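# Place small carton on raised block within tape outline

## Task

Set the small carton onto the raised block so that no part of it extends beyond the blue tape outline, leave the large carton undisturbed in its original position, make sure the carton stays there on its own without the robot supporting it, then release it and withdraw the tool.

## Robot and tools

Robot: one FANUC CRX-5iA arm on a base (possibly slightly tilted relative to the table), ending in a vacuum tool with four suction cups. There is a single arm, so every row describes just that one tool. The cups sit at x = -35 and +35 mm and y = -70 mm (channel a) or +70 mm (channel b) from the cup point, measured along the cup point's own axes; they point along the cup point's +z. The tool body spans 148 mm to either side along the cup point's y axis. Each cup rim is 36 mm wide.

Scene frame: origin on the table surface beneath the arm base, +z up, +y to the left when facing along +x. Positions are in metres; orientations are quaternions written w first (qw, qx, qy, qz). Reported cup point positions can be slightly off, more so when the arm reaches far.

The row: every motion command uses a row of 9 numbers: x, y, z, qw, qx, qy, qz, suction_a, suction_b. The first seven are an absolute target pose of the cup point in the scene frame (not an offset). suction_a and suction_b range from -1 to 1: +1 is full vacuum, a fraction asks for that share, and 0.01 or less switches the channel off. Each channel keeps its last value. Repeat the desired quaternion in every row rather than copying a possibly drifted reported one. A target more than 0.6 m from the last reported position along any cup point axis is rejected and nothing is sent.

Tools:
- execute_actions {"actions": [...], "pictures": bool}. An empty list just reports state (with pictures). One action {"rows": [[9 numbers], ...], "steps": n} plays up to 15 rows, one per 1/30 s control step (steps 11 to 15, default 15; the final row repeats if rows are fewer than steps). A wait {"steps": n} (up to 300) sends nothing new and counts from the previous result, including thinking time. Pictures come back only for an empty list or pictures: true.
- move {"target": [9 numbers], "speed": m/s}: drives the cup point in a straight line toward that absolute pose; speed 0.002 to 0.5 (default 0.25), turning rate capped at twice that in rad/s. The path lasts 0.5 to 10 s and is cut off at 10 s. It ignores obstacles, and the real tool can lag, wander or overshoot the speed, especially with the arm near full extension. Suction values are applied when it starts. Its result adds a 'move:' line giving the ending (done, off_target, moving, held, fault), any limits that acted (paced = pose was clipped; held = clearance check blocked steps, after which the arm may jump fast), and distance to target.
- wait {"seconds": 0 to 10}: lets the simulation run with no new command.
- zoom_image {"camera": cam_head_left | cam_head_right | cam_wrist, "region": [x0, y0, x1, y1]} in pixels, top-left origin, at most 504 x 504; enlarges part of the latest image.
- read_manual: only licence texts; no motion.


Control behaviour: each step, the commanded pose is limited to within 70 mm and 16 degrees of the measured one, and inverse kinematics favours position over orientation. After an action the arm continues only to the last clipped pose, so a distant target may need several calls; read the new pose and command the remainder. Each action's result is captured 11 steps before its end; those steps run while you compose your reply, and the simulation keeps advancing during that time. A 'Hand target' line appears only when nothing is pending and shows where the controller is heading. 'pose unreachable' and HELD mark steps where the clearance check altered or blocked your command (the base mount counts as arm).

State readings: end_effector_position and end_effector_quat_wxyz, joint positions, suction_measured_a/b (vacuum achieved per channel) and part_present_a/b (switch to 1 at 0.54, back to 0 below 0.49). A sealed, airtight grip reads up to 0.17 below the command (0.27 with both channels on); near 0 means no seal.

Gripping: switch a channel on and press both of its cups flat against a smooth face so the whole rim touches; edges, seams or holes leak. An open cup on one channel steals all pump flow from the other. Under vacuum the cups shrink, so the held item sits up to about 12 mm nearer the tool. To release, set the carton down so it rests on the block, turn both channels off, then lift at least 15 mm before the cups are clear. A cup sealed on the table pins the tool; switch that channel off.

Avoid: approaching contact quickly or aiming well below a surface. The arm is rigid, so contact torque at a joint's load limit (150 N m for the first three joints, 37.6 for the wrist joints) or any external force of 150 N causes a 10 s stop that abandons the call. Do not drop, slam or knock anything, disturb the large carton, or let anything leave the table; loose items may occasionally be nudged by outside pushes. Motors heat while holding loads; a MOTOR HOT warning precedes a braking over-temperature stop.

Cameras: cam_head_left and cam_head_right (504x504, fixed) and cam_wrist (616x616 fisheye on the tool), with calibration given in the results.

Each tool is called after ">>>" as a command line: name --argument value for each argument, lists and objects as JSON in quotes; but a table of rows of numbers goes row by row, as --pt "numbers of a row", without its own name.

## Session

>>> execute_actions --actions '[]'

Scene clock: 0.00 s of 5300.00 s.
end_effector_position=(+0.5018, +0.0067, +0.4085) suction_measured_a=0.00 part_present_a=0 suction_measured_b=0.00 part_present_b=0 end_effector_quat_wxyz=(+0.000, +0.704, +0.710, -0.003)
Joint positions: [ 0.262  0.13   0.193 -0.003 -1.632 -1.832]
Joint velocities: [ 0.     0.    -0.    -0.     0.002  0.   ]
Hand target: +0.502, +0.007, +0.409; +0.000, +0.704, +0.710, -0.003
camera_calibration (this result's frames):
cam_wrist: T_world_to_cam=[[-0.999692, 0.0218713, 0.0117107, 0.505362], [0.0243676, 0.776965, 0.629072, -0.238239], [0.00465985, 0.629164, -0.777259, 0.458902], [0, 0, 0, 1]] pos_world=[0.508874, -0.114674, 0.500637]

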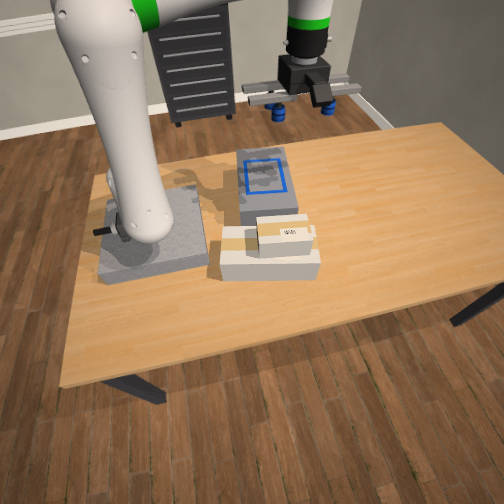

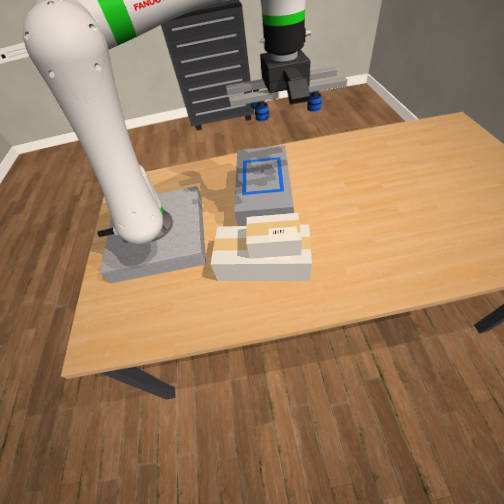

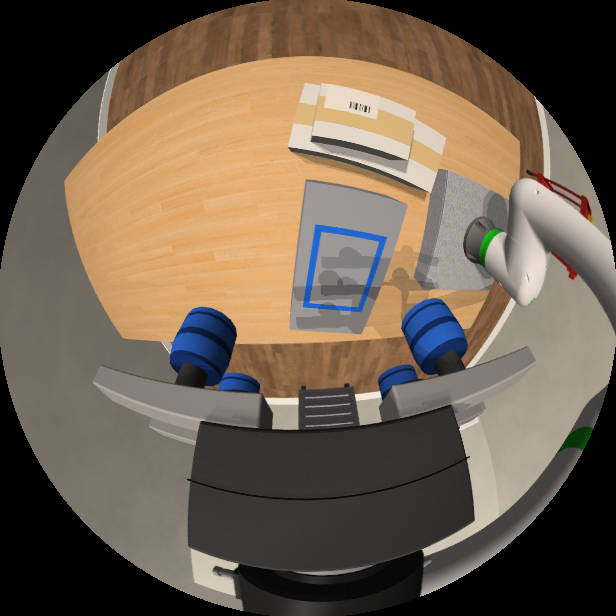

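>>> zoom_image --camera "cam_wrist" --region '[270, 70, 460, 210]'

>>> zoom_image --camera "cam_wrist" --region '[270, 170, 430, 345]'

>>> zoom_image --camera "cam_head_left" --region '[205, 140, 335, 290]'

Region (270, 70, 460, 210) of cam_wrist's 616x616 image, scaled by 2.653, with more detail than that image has; it fills the top 371 rows of this view, and the rest is white.

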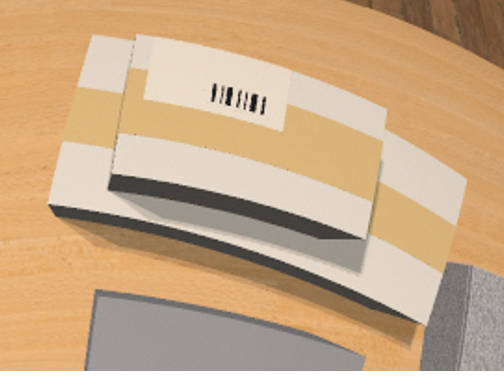

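Region (270, 170, 430, 345) of cam_wrist's 616x616 image, scaled by 2.880, with more detail than that image has; it fills the left 461 columns of this view, and the rest is white.

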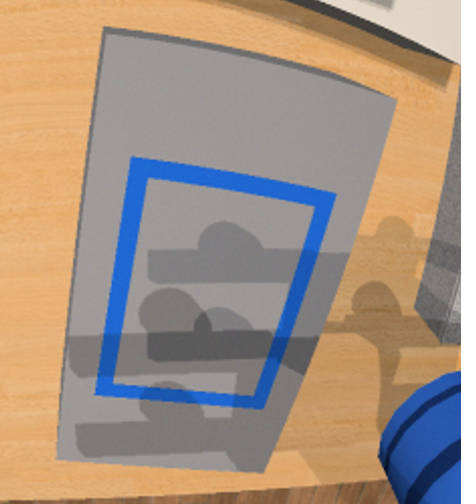

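Region (205, 140, 335, 290) of cam_head_left's 504x504 image, scaled by 3.360, with more detail than that image has; it fills the left 437 columns of this view, and the rest is white.

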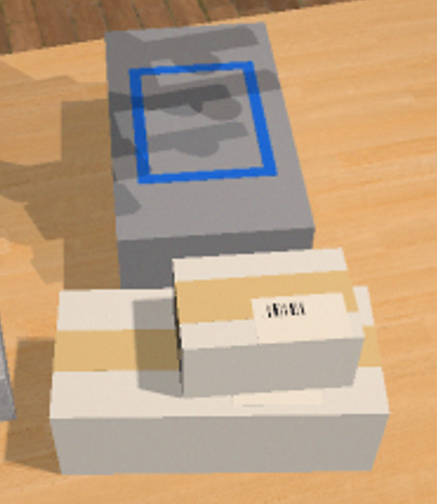

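>>> move --target '[0.4224, -0.1451, 0.205, 0, 0.0741, 0.9973, 0, 0, 0]' --speed 0.4

>>> zoom_image --camera "cam_wrist" --region '[290, 190, 500, 400]'

Scene clock: 5.07 s of 5300.00 s.
end_effector_position=(+0.4228, -0.1451, +0.2049) suction_measured_a=0.00 part_present_a=0 suction_measured_b=0.00 part_present_b=0 end_effector_quat_wxyz=(+0.000, +0.075, +0.997, -0.000)
Joint positions: [-0.05   0.087 -0.343 -0.007 -1.134 -0.104]
Joint velocities: [-0.     0.     0.001 -0.001  0.002  0.001]
Hand target: +0.423, -0.145, +0.205; +0.000, +0.075, +0.997, -0.000
Off the commanded pose: 0.000 m, 0 deg.
Kept back: nothing.
move: done
camera_calibration (this result's frames):
cam_wrist: T_world_to_cam=[[-0.179478, -0.983724, 0.00865474, -0.0599957], [-0.761848, 0.144552, 0.631421, 0.249838], [-0.622395, 0.106733, -0.775392, 0.585422], [0, 0, 0, 1]] pos_world=[0.543935, -0.157618, 0.296698]

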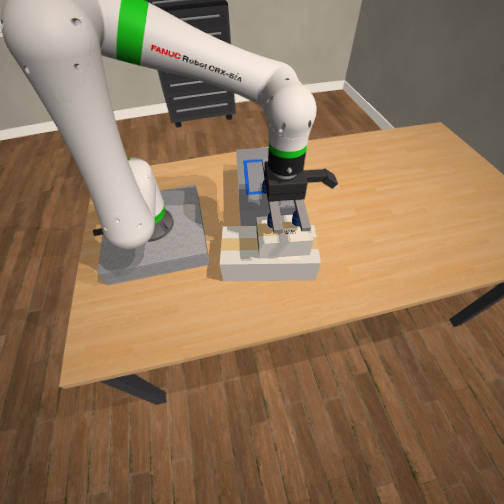

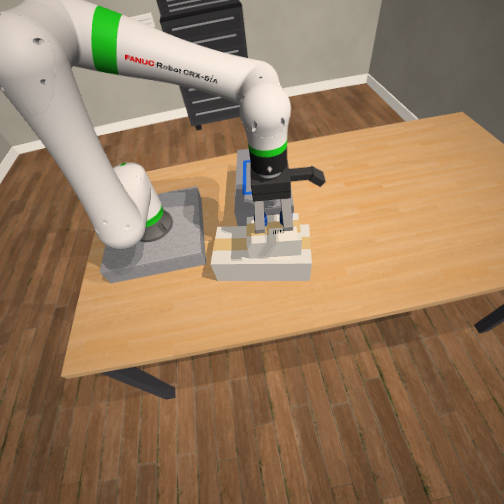

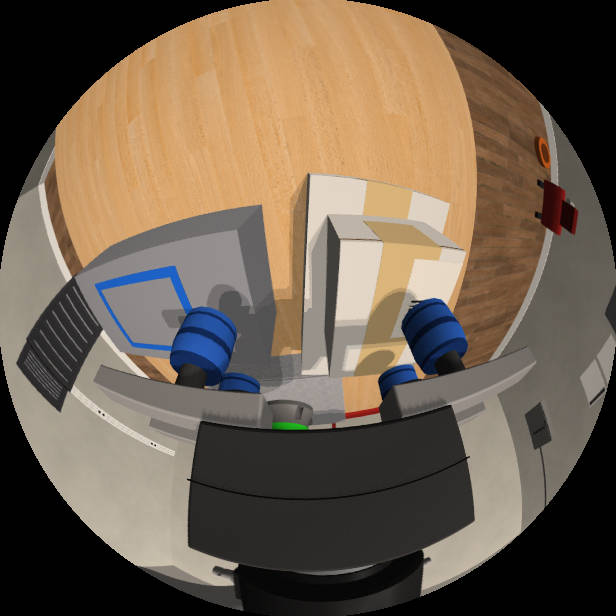

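Region (290, 190, 500, 400) of cam_wrist's 616x616 image, scaled by 2.400, with more detail than that image has.

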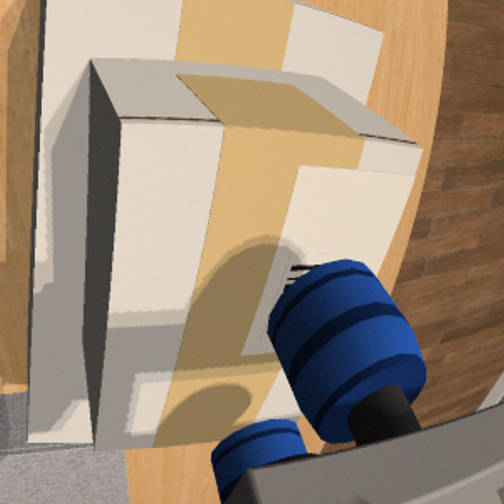

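>>> move --target '[0.4261, -0.1411, 0.187, 0, 0.0846, 0.9964, 0, 0, 0]' --speed 0.06

>>> move --target '[0.4261, -0.1411, 0.177, 0, 0.0846, 0.9964, 0, 1, 0]' --speed 0.015

Scene clock: 7.53 s of 5300.00 s.
end_effector_position=(+0.4261, -0.1411, +0.1870) suction_measured_a=0.00 part_present_a=0 suction_measured_b=0.00 part_present_b=0 end_effector_quat_wxyz=(+0.000, +0.085, +0.996, +0.000)
Joint positions: [-0.041  0.113 -0.36  -0.008 -1.092 -0.133]
Joint velocities: [-0.     0.    -0.001  0.     0.002 -0.001]
Hand target: +0.426, -0.141, +0.187; -0.000, +0.085, +0.996, -0.000
Off the commanded pose: 0.000 m, 0 deg.
Kept back: nothing.
move: done
camera_calibration (this result's frames):
cam_wrist: T_world_to_cam=[[-0.199014, -0.979965, 0.00788541, -0.0462944], [-0.758246, 0.159075, 0.632265, 0.263477], [-0.620851, 0.119851, -0.774712, 0.574257], [0, 0, 0, 1]] pos_world=[0.547095, -0.156104, 0.278662]

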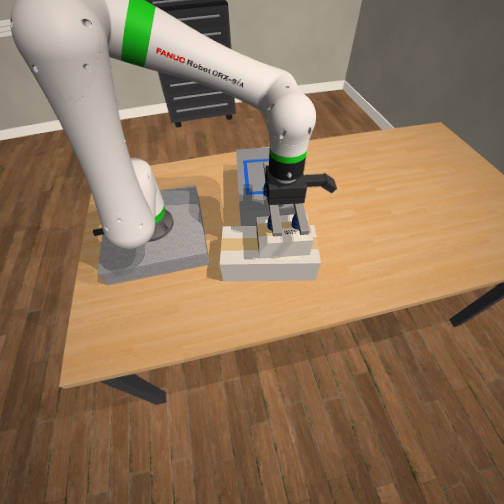

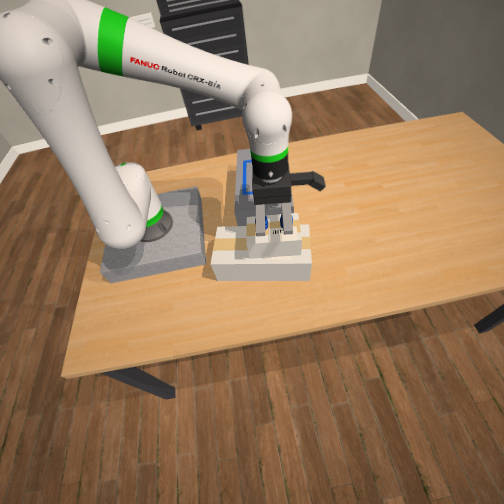

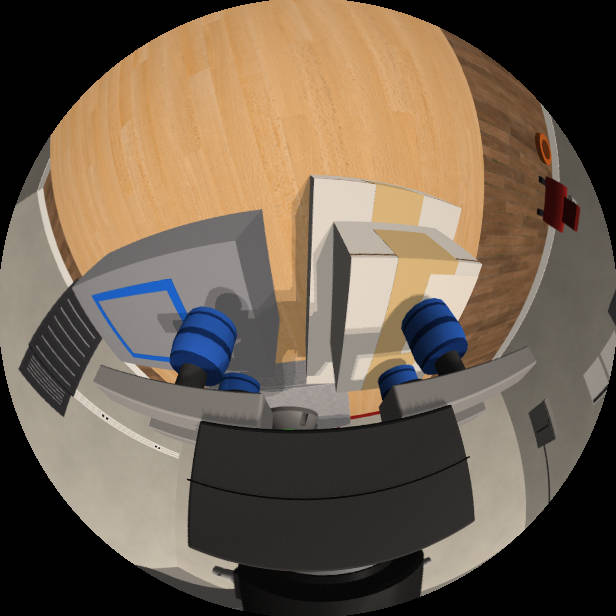

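Scene clock: 8.43 s of 5300.00 s.
end_effector_position=(+0.4261, -0.1411, +0.1770) suction_measured_a=0.00 part_present_a=0 suction_measured_b=0.00 part_present_b=0 end_effector_quat_wxyz=(+0.000, +0.085, +0.996, -0.000)
Joint positions: [-0.04   0.125 -0.373 -0.008 -1.067 -0.133]
Joint velocities: [ 0.001  0.001 -0.001  0.     0.     0.   ]
Hand target: +0.426, -0.141, +0.177; +0.000, +0.085, +0.996, -0.000
Off the commanded pose: 0.000 m, 0 deg.
Kept back: nothing.
move: done
camera_calibration (this result's frames):
cam_wrist: T_world_to_cam=[[-0.199045, -0.979958, 0.00791224, -0.0462043], [-0.758243, 0.159116, 0.632258, 0.269803], [-0.620845, 0.119848, -0.774718, 0.566499], [0, 0, 0, 1]] pos_world=[0.547088, -0.156102, 0.268657]

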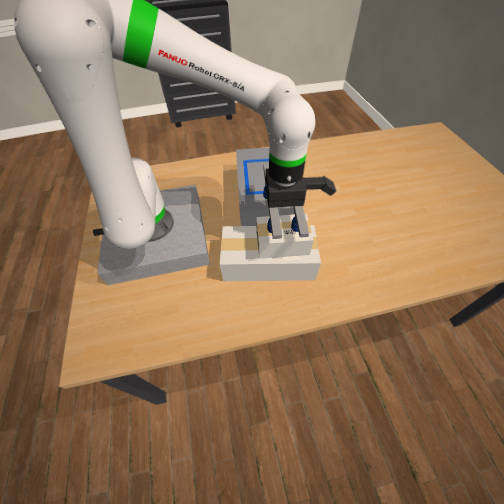

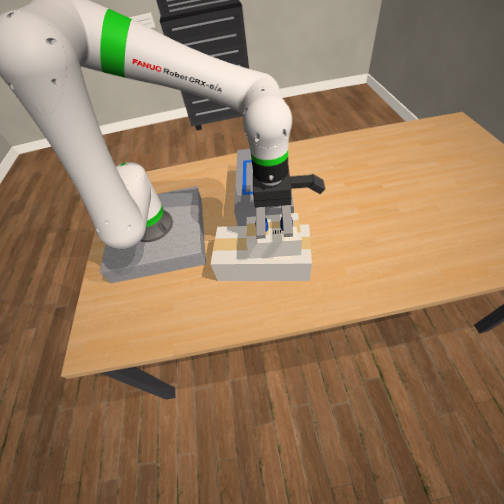

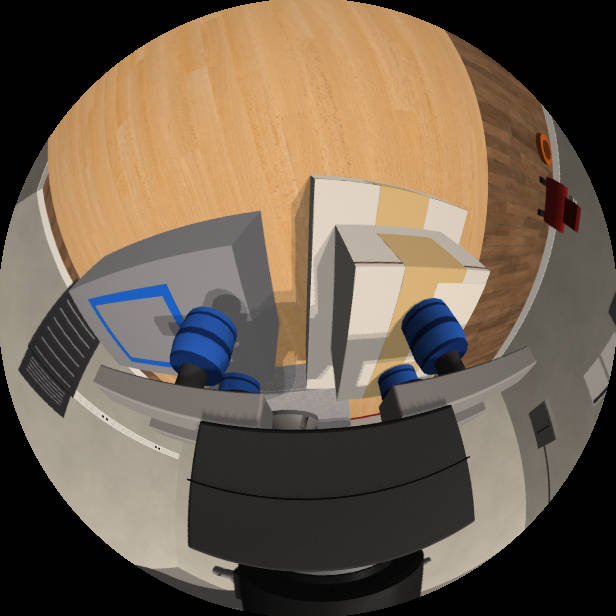

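>>> move --target '[0.4261, -0.1411, 0.173, 0, 0.0846, 0.9964, 0, 1, 0]' --speed 0.01

Scene clock: 9.37 s of 5300.00 s.
end_effector_position=(+0.4261, -0.1411, +0.1730) suction_measured_a=0.86 part_present_a=1 suction_measured_b=0.00 part_present_b=0 end_effector_quat_wxyz=(+0.000, +0.085, +0.996, +0.000)
Joint positions: [-0.04   0.131 -0.378 -0.009 -1.057 -0.133]
Joint velocities: [ 0.001 -0.    -0.001 -0.     0.     0.001]
Hand target: +0.426, -0.141, +0.173; +0.000, +0.085, +0.996, -0.000
Off the commanded pose: 0.000 m, 0 deg.
Kept back: nothing.
move: done
camera_calibration (this result's frames):
cam_wrist: T_world_to_cam=[[-0.198937, -0.979981, 0.00785995, -0.0461953], [-0.758258, 0.158998, 0.632269, 0.272317], [-0.620861, 0.119822, -0.774709, 0.563384], [0, 0, 0, 1]] pos_world=[0.54708, -0.156074, 0.264645]

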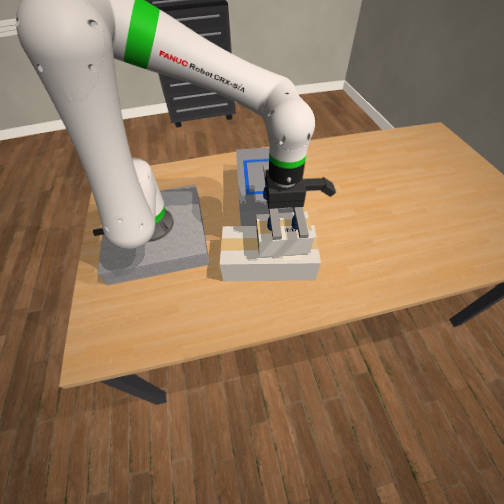

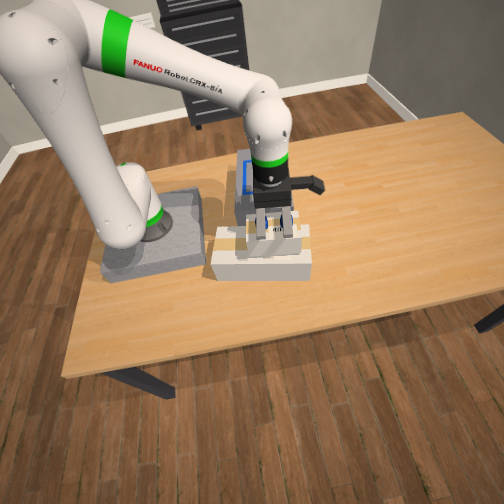

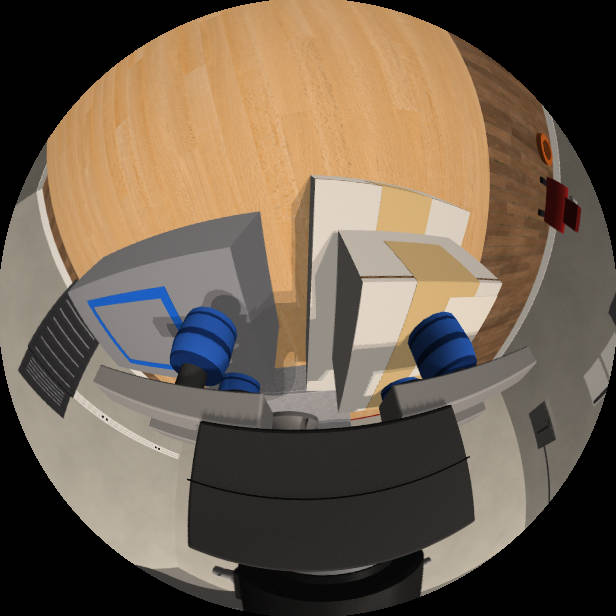

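>>> move --target '[0.4261, -0.1411, 0.222, 0, 0.0846, 0.9964, 0, 1, 0]' --speed 0.1

>>> move --target '[0.504, 0.0846, 0.215, 0, 0.7627, 0.6468, 0, 1, 0]' --speed 0.35

>>> zoom_image --camera "cam_wrist" --region '[270, 180, 510, 420]'

Scene clock: 10.90 s of 5300.00 s.
end_effector_position=(+0.4260, -0.1411, +0.2220) suction_measured_a=0.98 part_present_a=1 suction_measured_b=0.00 part_present_b=0 end_effector_quat_wxyz=(-0.000, +0.084, +0.996, -0.000)
Joint positions: [-0.041  0.075 -0.313 -0.008 -1.178 -0.133]
Joint velocities: [0.001 0.    0.001 0.    0.    0.   ]
Hand target: +0.426, -0.141, +0.222; -0.000, +0.084, +0.996, +0.000
Off the commanded pose: 0.000 m, 0 deg.
Kept back: nothing.
move: done
camera_calibration (this result's frames):
cam_wrist: T_world_to_cam=[[-0.198528, -0.980063, 0.00793331, -0.0468122], [-0.758284, 0.158721, 0.632307, 0.241253], [-0.62096, 0.119515, -0.774677, 0.601284], [0, 0, 0, 1]] pos_world=[0.547018, -0.156033, 0.313627]

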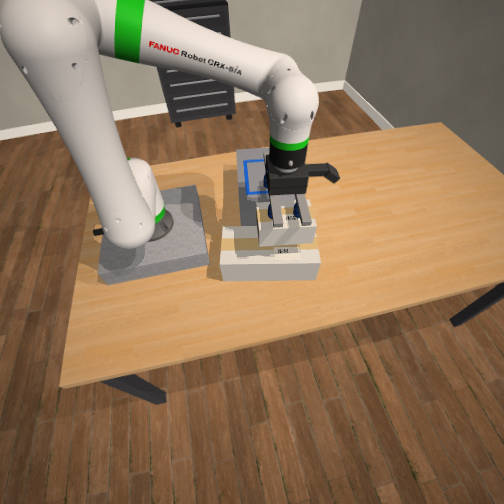

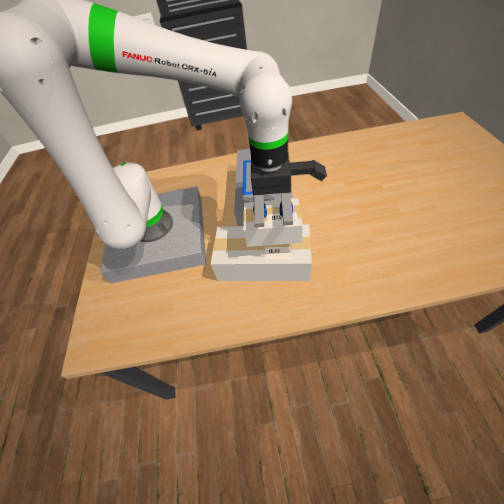

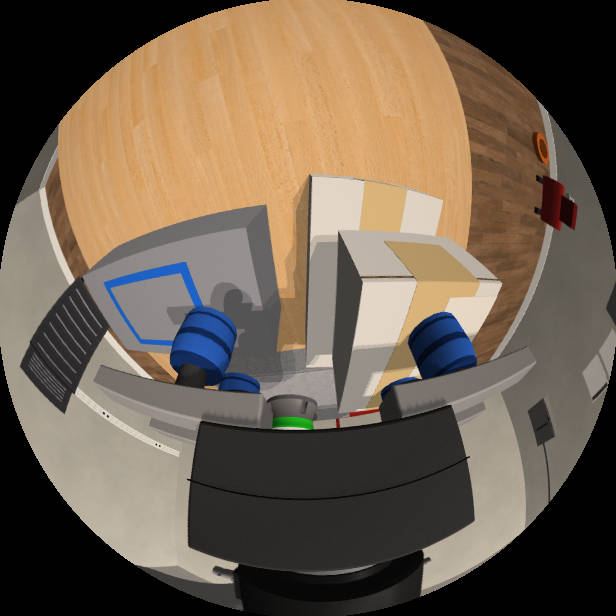

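Scene clock: 13.60 s of 5300.00 s.
end_effector_position=(+0.5039, +0.0846, +0.2151) suction_measured_a=0.98 part_present_a=1 suction_measured_b=0.00 part_present_b=0 end_effector_quat_wxyz=(-0.001, +0.763, +0.647, -0.000)
Joint positions: [ 0.411  0.227 -0.151 -0.006 -1.187 -2.152]
Joint velocities: [ 0.002  0.     0.001  0.     0.001 -0.003]
Hand target: +0.504, +0.085, +0.215; -0.001, +0.763, +0.647, -0.000
Off the commanded pose: 0.000 m, 0 deg.
Kept back: nothing.
move: done
camera_calibration (this result's frames):
cam_wrist: T_world_to_cam=[[-0.981026, 0.193651, 0.0093599, 0.484562], [0.155773, 0.758557, 0.632713, -0.2426], [0.115426, 0.622166, -0.774329, 0.20363], [0, 0, 0, 1]] pos_world=[0.489655, -0.0365021, 0.306638]

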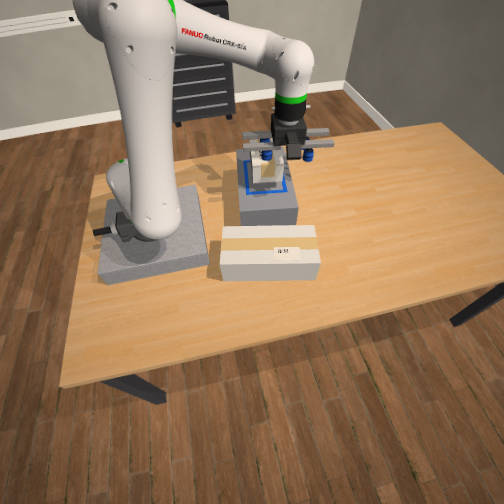

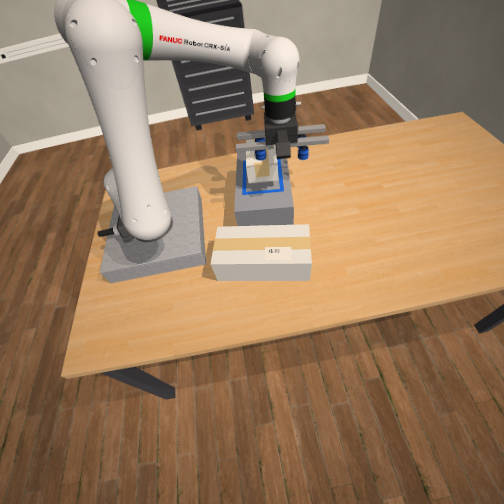

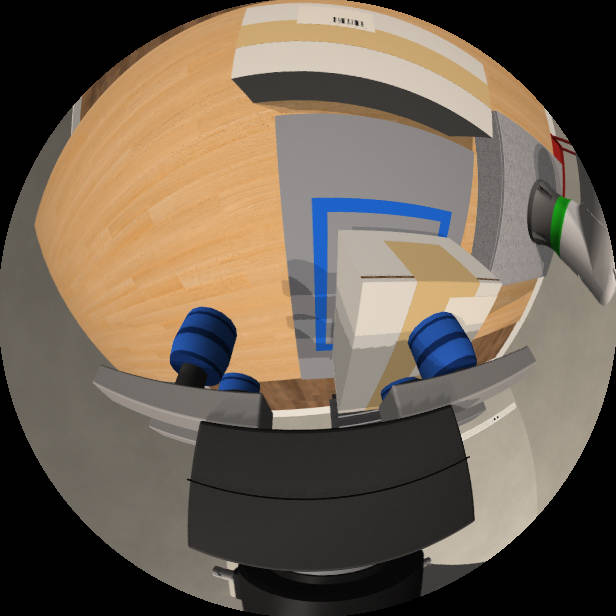

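Region (270, 180, 510, 420) of cam_wrist's 616x616 image, scaled by 2.100, with more detail than that image has.

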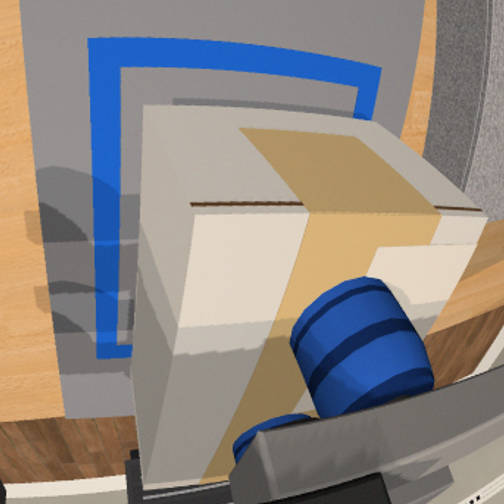

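>>> move --target '[0.5018, 0.0865, 0.192, 0, 0.7627, 0.6468, 0, 1, 0]' --speed 0.04

>>> zoom_image --camera "cam_wrist" --region '[270, 180, 510, 420]'

>>> zoom_image --camera "cam_wrist" --region '[310, 200, 400, 260]'

>>> zoom_image --camera "cam_head_left" --region '[235, 145, 305, 205]'

Scene clock: 15.80 s of 5300.00 s.
end_effector_position=(+0.5018, +0.0865, +0.1920) suction_measured_a=0.98 part_present_a=1 suction_measured_b=0.00 part_present_b=0 end_effector_quat_wxyz=(+0.000, +0.763, +0.647, -0.000)
Joint positions: [ 0.417  0.245 -0.187 -0.005 -1.131 -2.158]
Joint velocities: [ 0.001  0.001  0.001  0.     0.001 -0.001]
Hand target: +0.502, +0.086, +0.192; +0.000, +0.763, +0.647, -0.000
Off the commanded pose: 0.000 m, 0 deg.
Kept back: nothing.
move: done
camera_calibration (this result's frames):
cam_wrist: T_world_to_cam=[[-0.981007, 0.193812, 0.00786291, 0.482692], [0.155039, 0.759104, 0.632237, -0.2287], [0.116566, 0.621448, -0.774735, 0.184418], [0, 0, 0, 1]] pos_world=[0.487485, -0.0345507, 0.283672]

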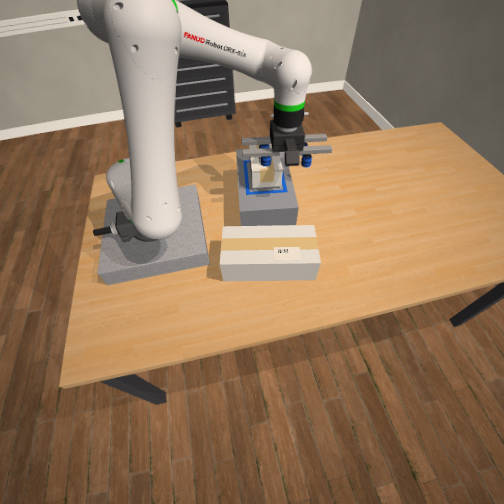

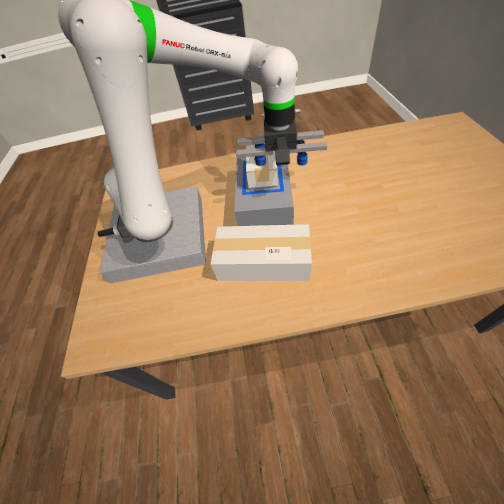

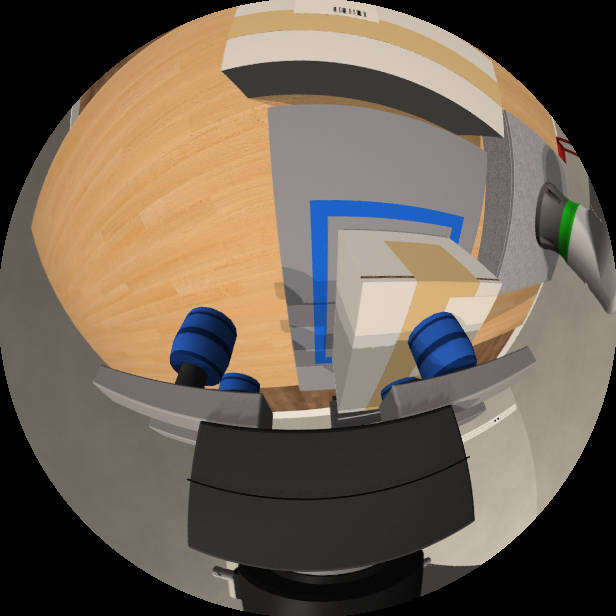

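Region (270, 180, 510, 420) of cam_wrist's 616x616 image, scaled by 2.100, with more detail than that image has.

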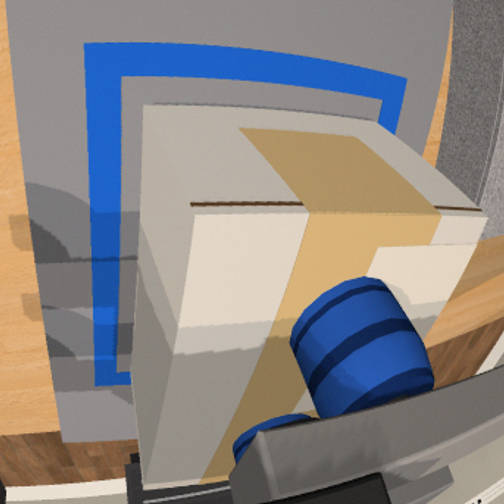

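Region (310, 200, 400, 260) of cam_wrist's 616x616 image, scaled by 5.600, with more detail than that image has.

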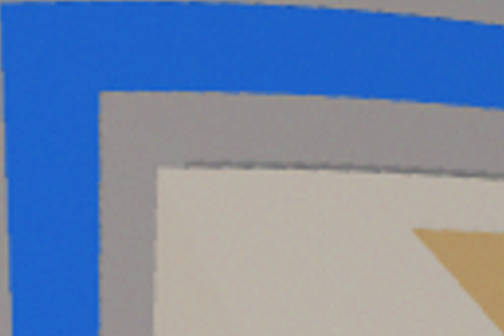

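Region (235, 145, 305, 205) of cam_head_left's 504x504 image, scaled by 7.200, with more detail than that image has; it fills the top 432 rows of this view, and the rest is white.

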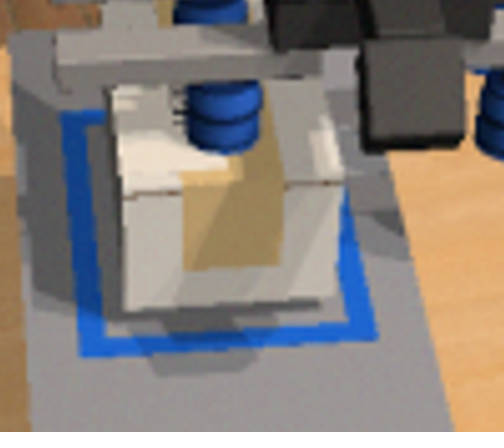

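>>> move --target '[0.5018, 0.0865, 0.186, 0, 0.7627, 0.6468, 0, 1, 0]' --speed 0.012

>>> zoom_image --camera "cam_wrist" --region '[310, 200, 400, 260]'

>>> zoom_image --camera "cam_head_left" --region '[235, 145, 305, 205]'

Scene clock: 17.17 s of 5300.00 s.
end_effector_position=(+0.5018, +0.0865, +0.1860) suction_measured_a=0.98 part_present_a=1 suction_measured_b=0.00 part_present_b=0 end_effector_quat_wxyz=(+0.000, +0.763, +0.647, -0.000)
Joint positions: [ 0.418  0.251 -0.194 -0.005 -1.118 -2.158]
Joint velocities: [ 0.001 -0.     0.     0.     0.001  0.001]
Hand target: +0.502, +0.086, +0.186; +0.000, +0.763, +0.647, -0.000
Off the commanded pose: 0.000 m, 0 deg.
Kept back: nothing.
move: done
camera_calibration (this result's frames):
cam_wrist: T_world_to_cam=[[-0.981007, 0.193815, 0.0078477, 0.482726], [0.155035, 0.75912, 0.632219, -0.224889], [0.116576, 0.621428, -0.77475, 0.179777], [0, 0, 0, 1]] pos_world=[0.487465, -0.0345603, 0.277673]

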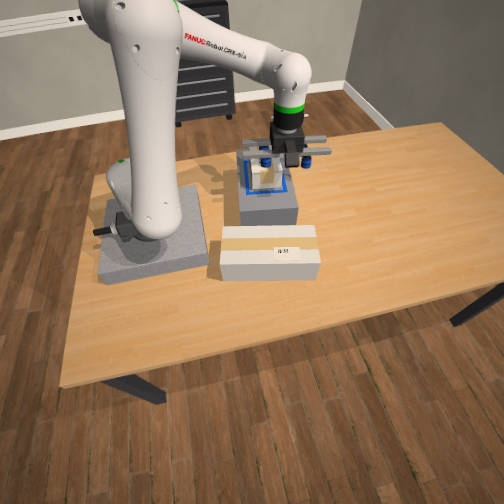

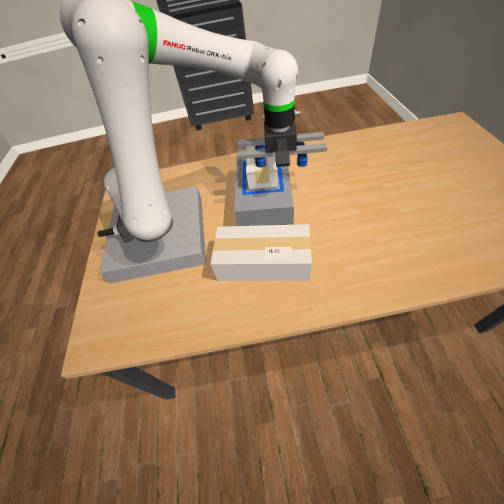

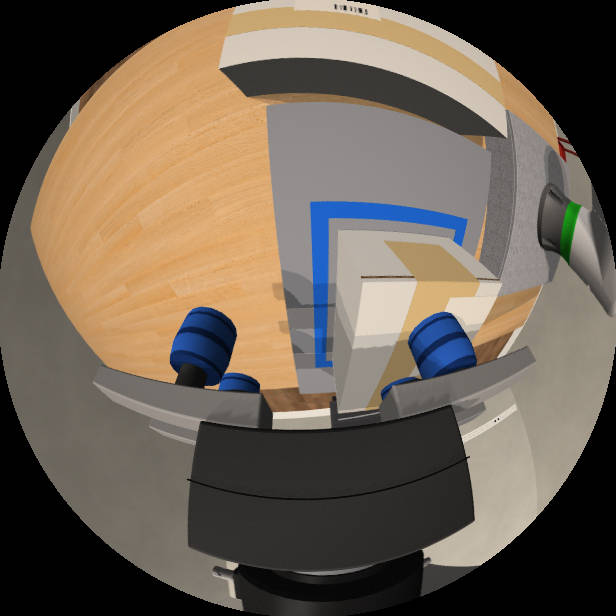

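Region (310, 200, 400, 260) of cam_wrist's 616x616 image, scaled by 5.600, with more detail than that image has.

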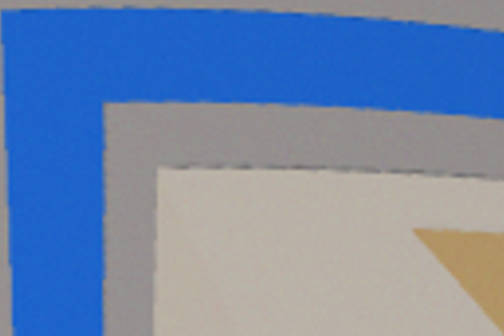

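Region (235, 145, 305, 205) of cam_head_left's 504x504 image, scaled by 7.200, with more detail than that image has; it fills the top 432 rows of this view, and the rest is white.

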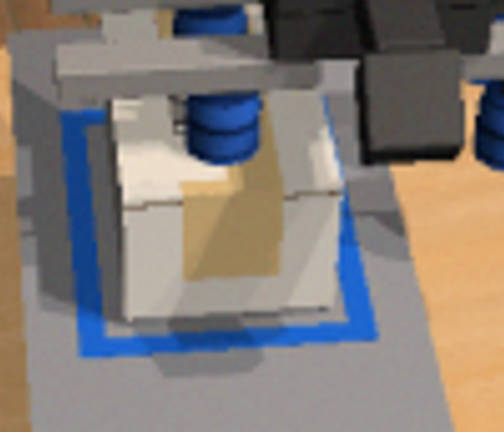

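>>> move --target '[0.5018, 0.0865, 0.1835, 0, 0.7627, 0.6468, 0, 1, 0]' --speed 0.006

>>> zoom_image --camera "cam_wrist" --region '[310, 200, 400, 260]'

>>> zoom_image --camera "cam_head_left" --region '[235, 145, 305, 205]'

Scene clock: 18.43 s of 5300.00 s.
end_effector_position=(+0.5018, +0.0865, +0.1835) suction_measured_a=0.98 part_present_a=1 suction_measured_b=0.00 part_present_b=0 end_effector_quat_wxyz=(+0.000, +0.763, +0.647, -0.000)
Joint positions: [ 0.418  0.254 -0.197 -0.005 -1.112 -2.158]
Joint velocities: [-0.001  0.001  0.     0.     0.    -0.   ]
Hand target: +0.502, +0.086, +0.183; +0.000, +0.763, +0.647, -0.000
Off the commanded pose: 0.000 m, 0 deg.
Kept back: nothing.
move: done
camera_calibration (this result's frames):
cam_wrist: T_world_to_cam=[[-0.981039, 0.193652, 0.00784422, 0.482775], [0.154908, 0.759154, 0.63221, -0.223239], [0.116474, 0.621437, -0.774758, 0.177893], [0, 0, 0, 1]] pos_world=[0.487483, -0.0345663, 0.275171]

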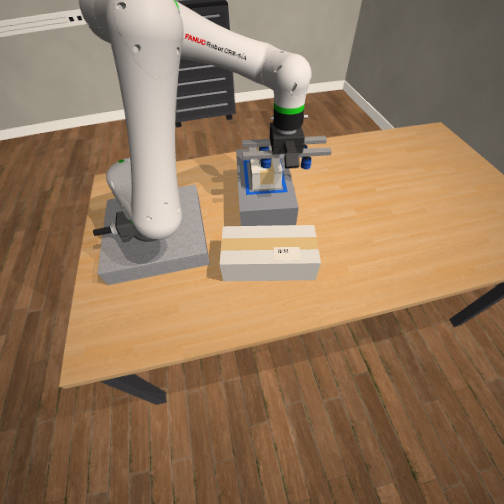

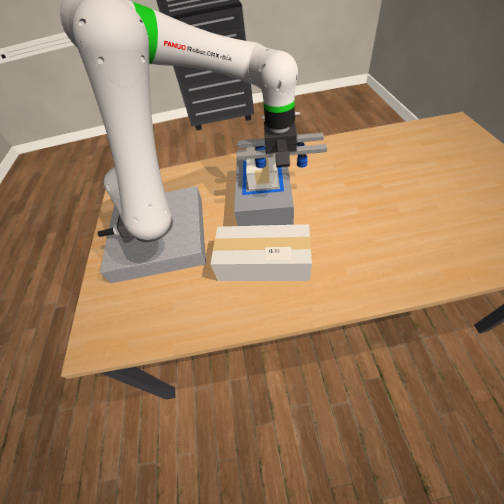

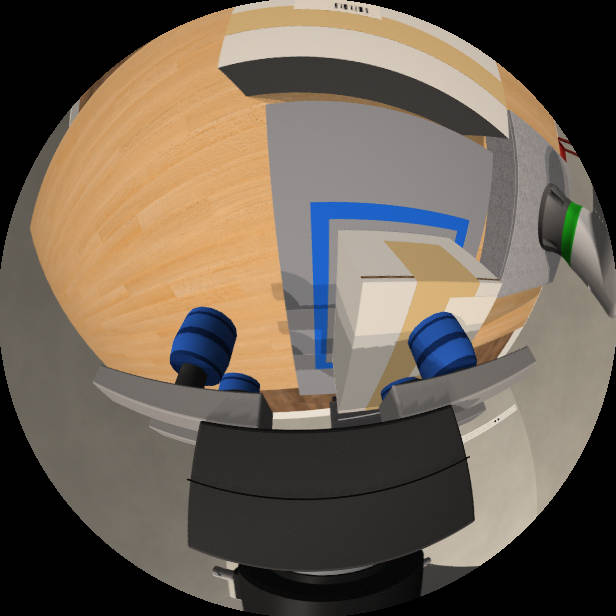

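Region (310, 200, 400, 260) of cam_wrist's 616x616 image, scaled by 5.600, with more detail than that image has.

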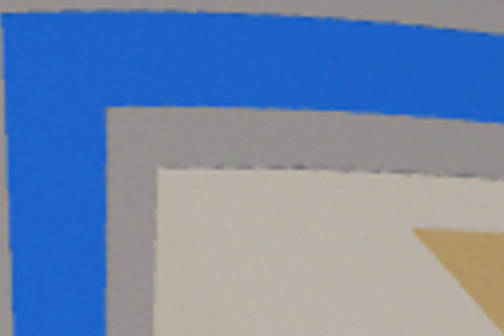

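Region (235, 145, 305, 205) of cam_head_left's 504x504 image, scaled by 7.200, with more detail than that image has; it fills the top 432 rows of this view, and the rest is white.

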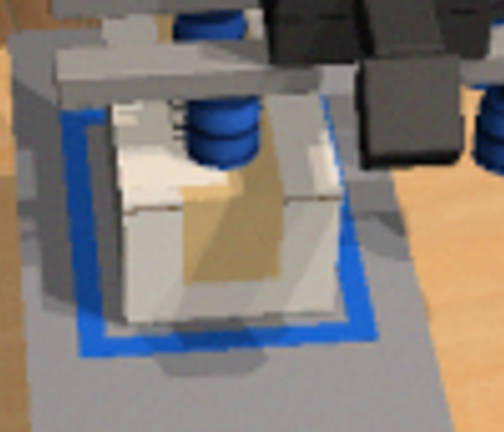

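Gap is about 1 mm now; lower a touch and release.

>>> execute_actions --actions '[{"rows": [[0.5018, 0.0865, 0.1826, 0, 0.7627, 0.6468, 0, 1, 0],[0.5018, 0.0865, 0.1826, 0, 0.7627, 0.6468, 0, 1, 0],[0.5018, 0.0865, 0.1826, 0, 0.7627, 0.6468, 0, 1, 0],[0.5018, 0.0865, 0.1826, 0, 0.7627, 0.6468, 0, 1, 0],[0.5018, 0.0865, 0.1826, 0, 0.7627, 0.6468, 0, 1, 0],[0.5018, 0.0865, 0.1826, 0, 0.7627, 0.6468, 0, 0, 0]], "steps": 15}]'

>>> move --target '[0.5018, 0.0865, 0.33, 0, 0.7627, 0.6468, 0, 0, 0]' --speed 0.2

>>> zoom_image --camera "cam_wrist" --region '[280, 160, 440, 340]'

>>> zoom_image --camera "cam_head_left" --region '[205, 140, 335, 290]'

Scene clock: 19.10 s of 5300.00 s.
end_effector_position=(+0.5018, +0.0865, +0.1827) suction_measured_a=0.98 part_present_a=1 suction_measured_b=0.00 part_present_b=0 end_effector_quat_wxyz=(-0.000, +0.763, +0.647, -0.000)
Joint positions: [ 0.418  0.255 -0.198 -0.005 -1.11  -2.158]
Joint velocities: [-0.     0.002 -0.003 -0.     0.006 -0.   ]
Steps of this call (steps 1 to 16: nothing new was sent; steps 17 to 20: the first 4 steps of this action). Readings (end_effector_position | what the end effector reports):
17: (+0.5018, +0.0865, +0.1835) | suction_measured_a=0.98 part_present_a=1 suction_measured_b=0.00 part_present_b=0
18: (+0.5018, +0.0865, +0.1831) | suction_measured_a=0.98 part_present_a=1 suction_measured_b=0.00 part_present_b=0
20: the state above

Scene clock: 20.60 s of 5300.00 s.
end_effector_position=(+0.5016, +0.0864, +0.3300) suction_measured_a=0.00 part_present_a=0 suction_measured_b=0.00 part_present_b=0 end_effector_quat_wxyz=(-0.000, +0.762, +0.647, +0.000)
Joint positions: [ 0.416  0.15   0.035 -0.005 -1.448 -2.158]
Joint velocities: [ 0.     0.001  0.001 -0.002 -0.002  0.001]
Hand target: +0.502, +0.086, +0.330; -0.000, +0.762, +0.647, +0.000
Off your previous action's commanded pose: 0.000 m, 0 deg at its last step (step 11 of this call).
Off the commanded pose: 0.000 m, 0 deg.
Kept back: nothing.
move: done
camera_calibration (this result's frames):
cam_wrist: T_world_to_cam=[[-0.981207, 0.192792, 0.00794972, 0.481532], [0.154288, 0.75917, 0.632342, -0.315535], [0.115875, 0.621685, -0.774648, 0.291696], [0, 0, 0, 1]] pos_world=[0.487365, -0.0346341, 0.42166]

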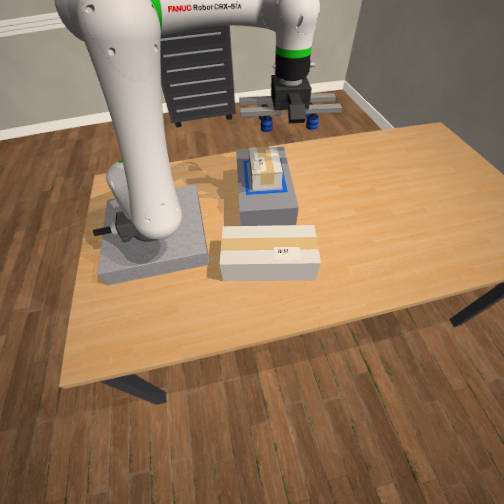

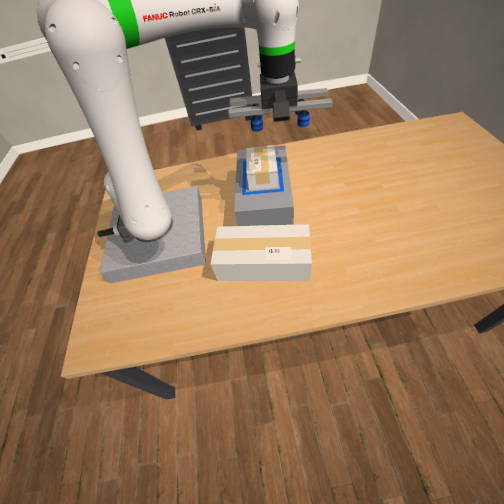

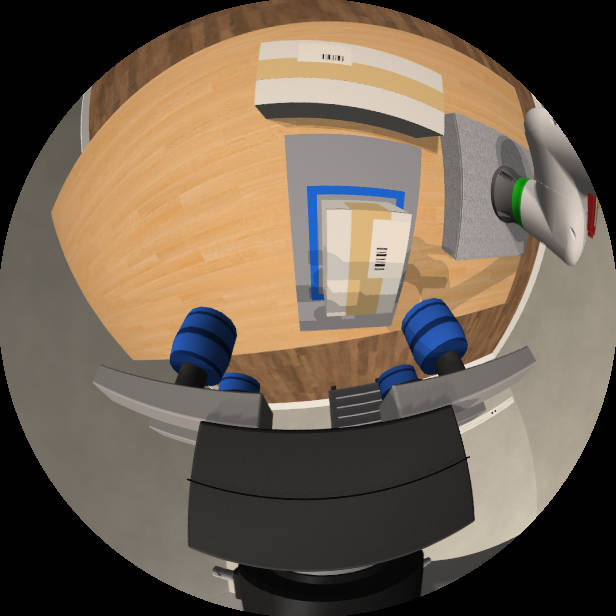

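Region (280, 160, 440, 340) of cam_wrist's 616x616 image, scaled by 2.800, with more detail than that image has.

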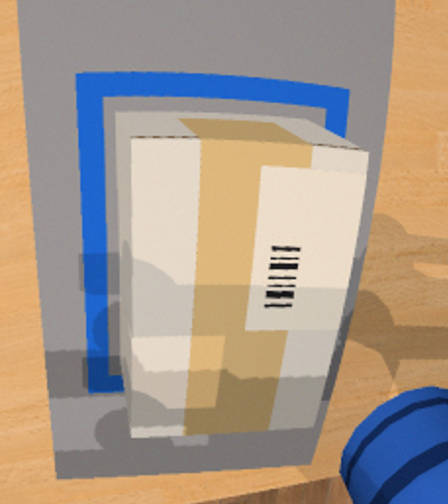

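Region (205, 140, 335, 290) of cam_head_left's 504x504 image, scaled by 3.360, with more detail than that image has; it fills the left 437 columns of this view, and the rest is white.

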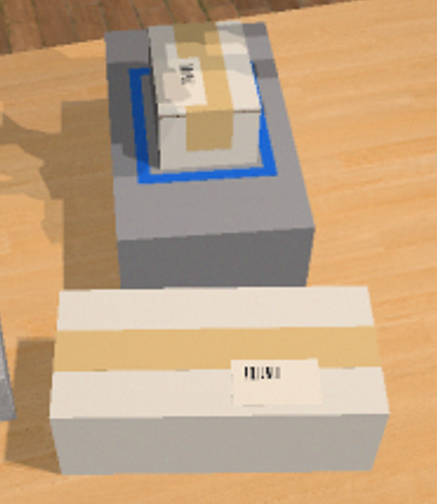

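>>> finished_scene --scene 2

The scene is finished: the task was done.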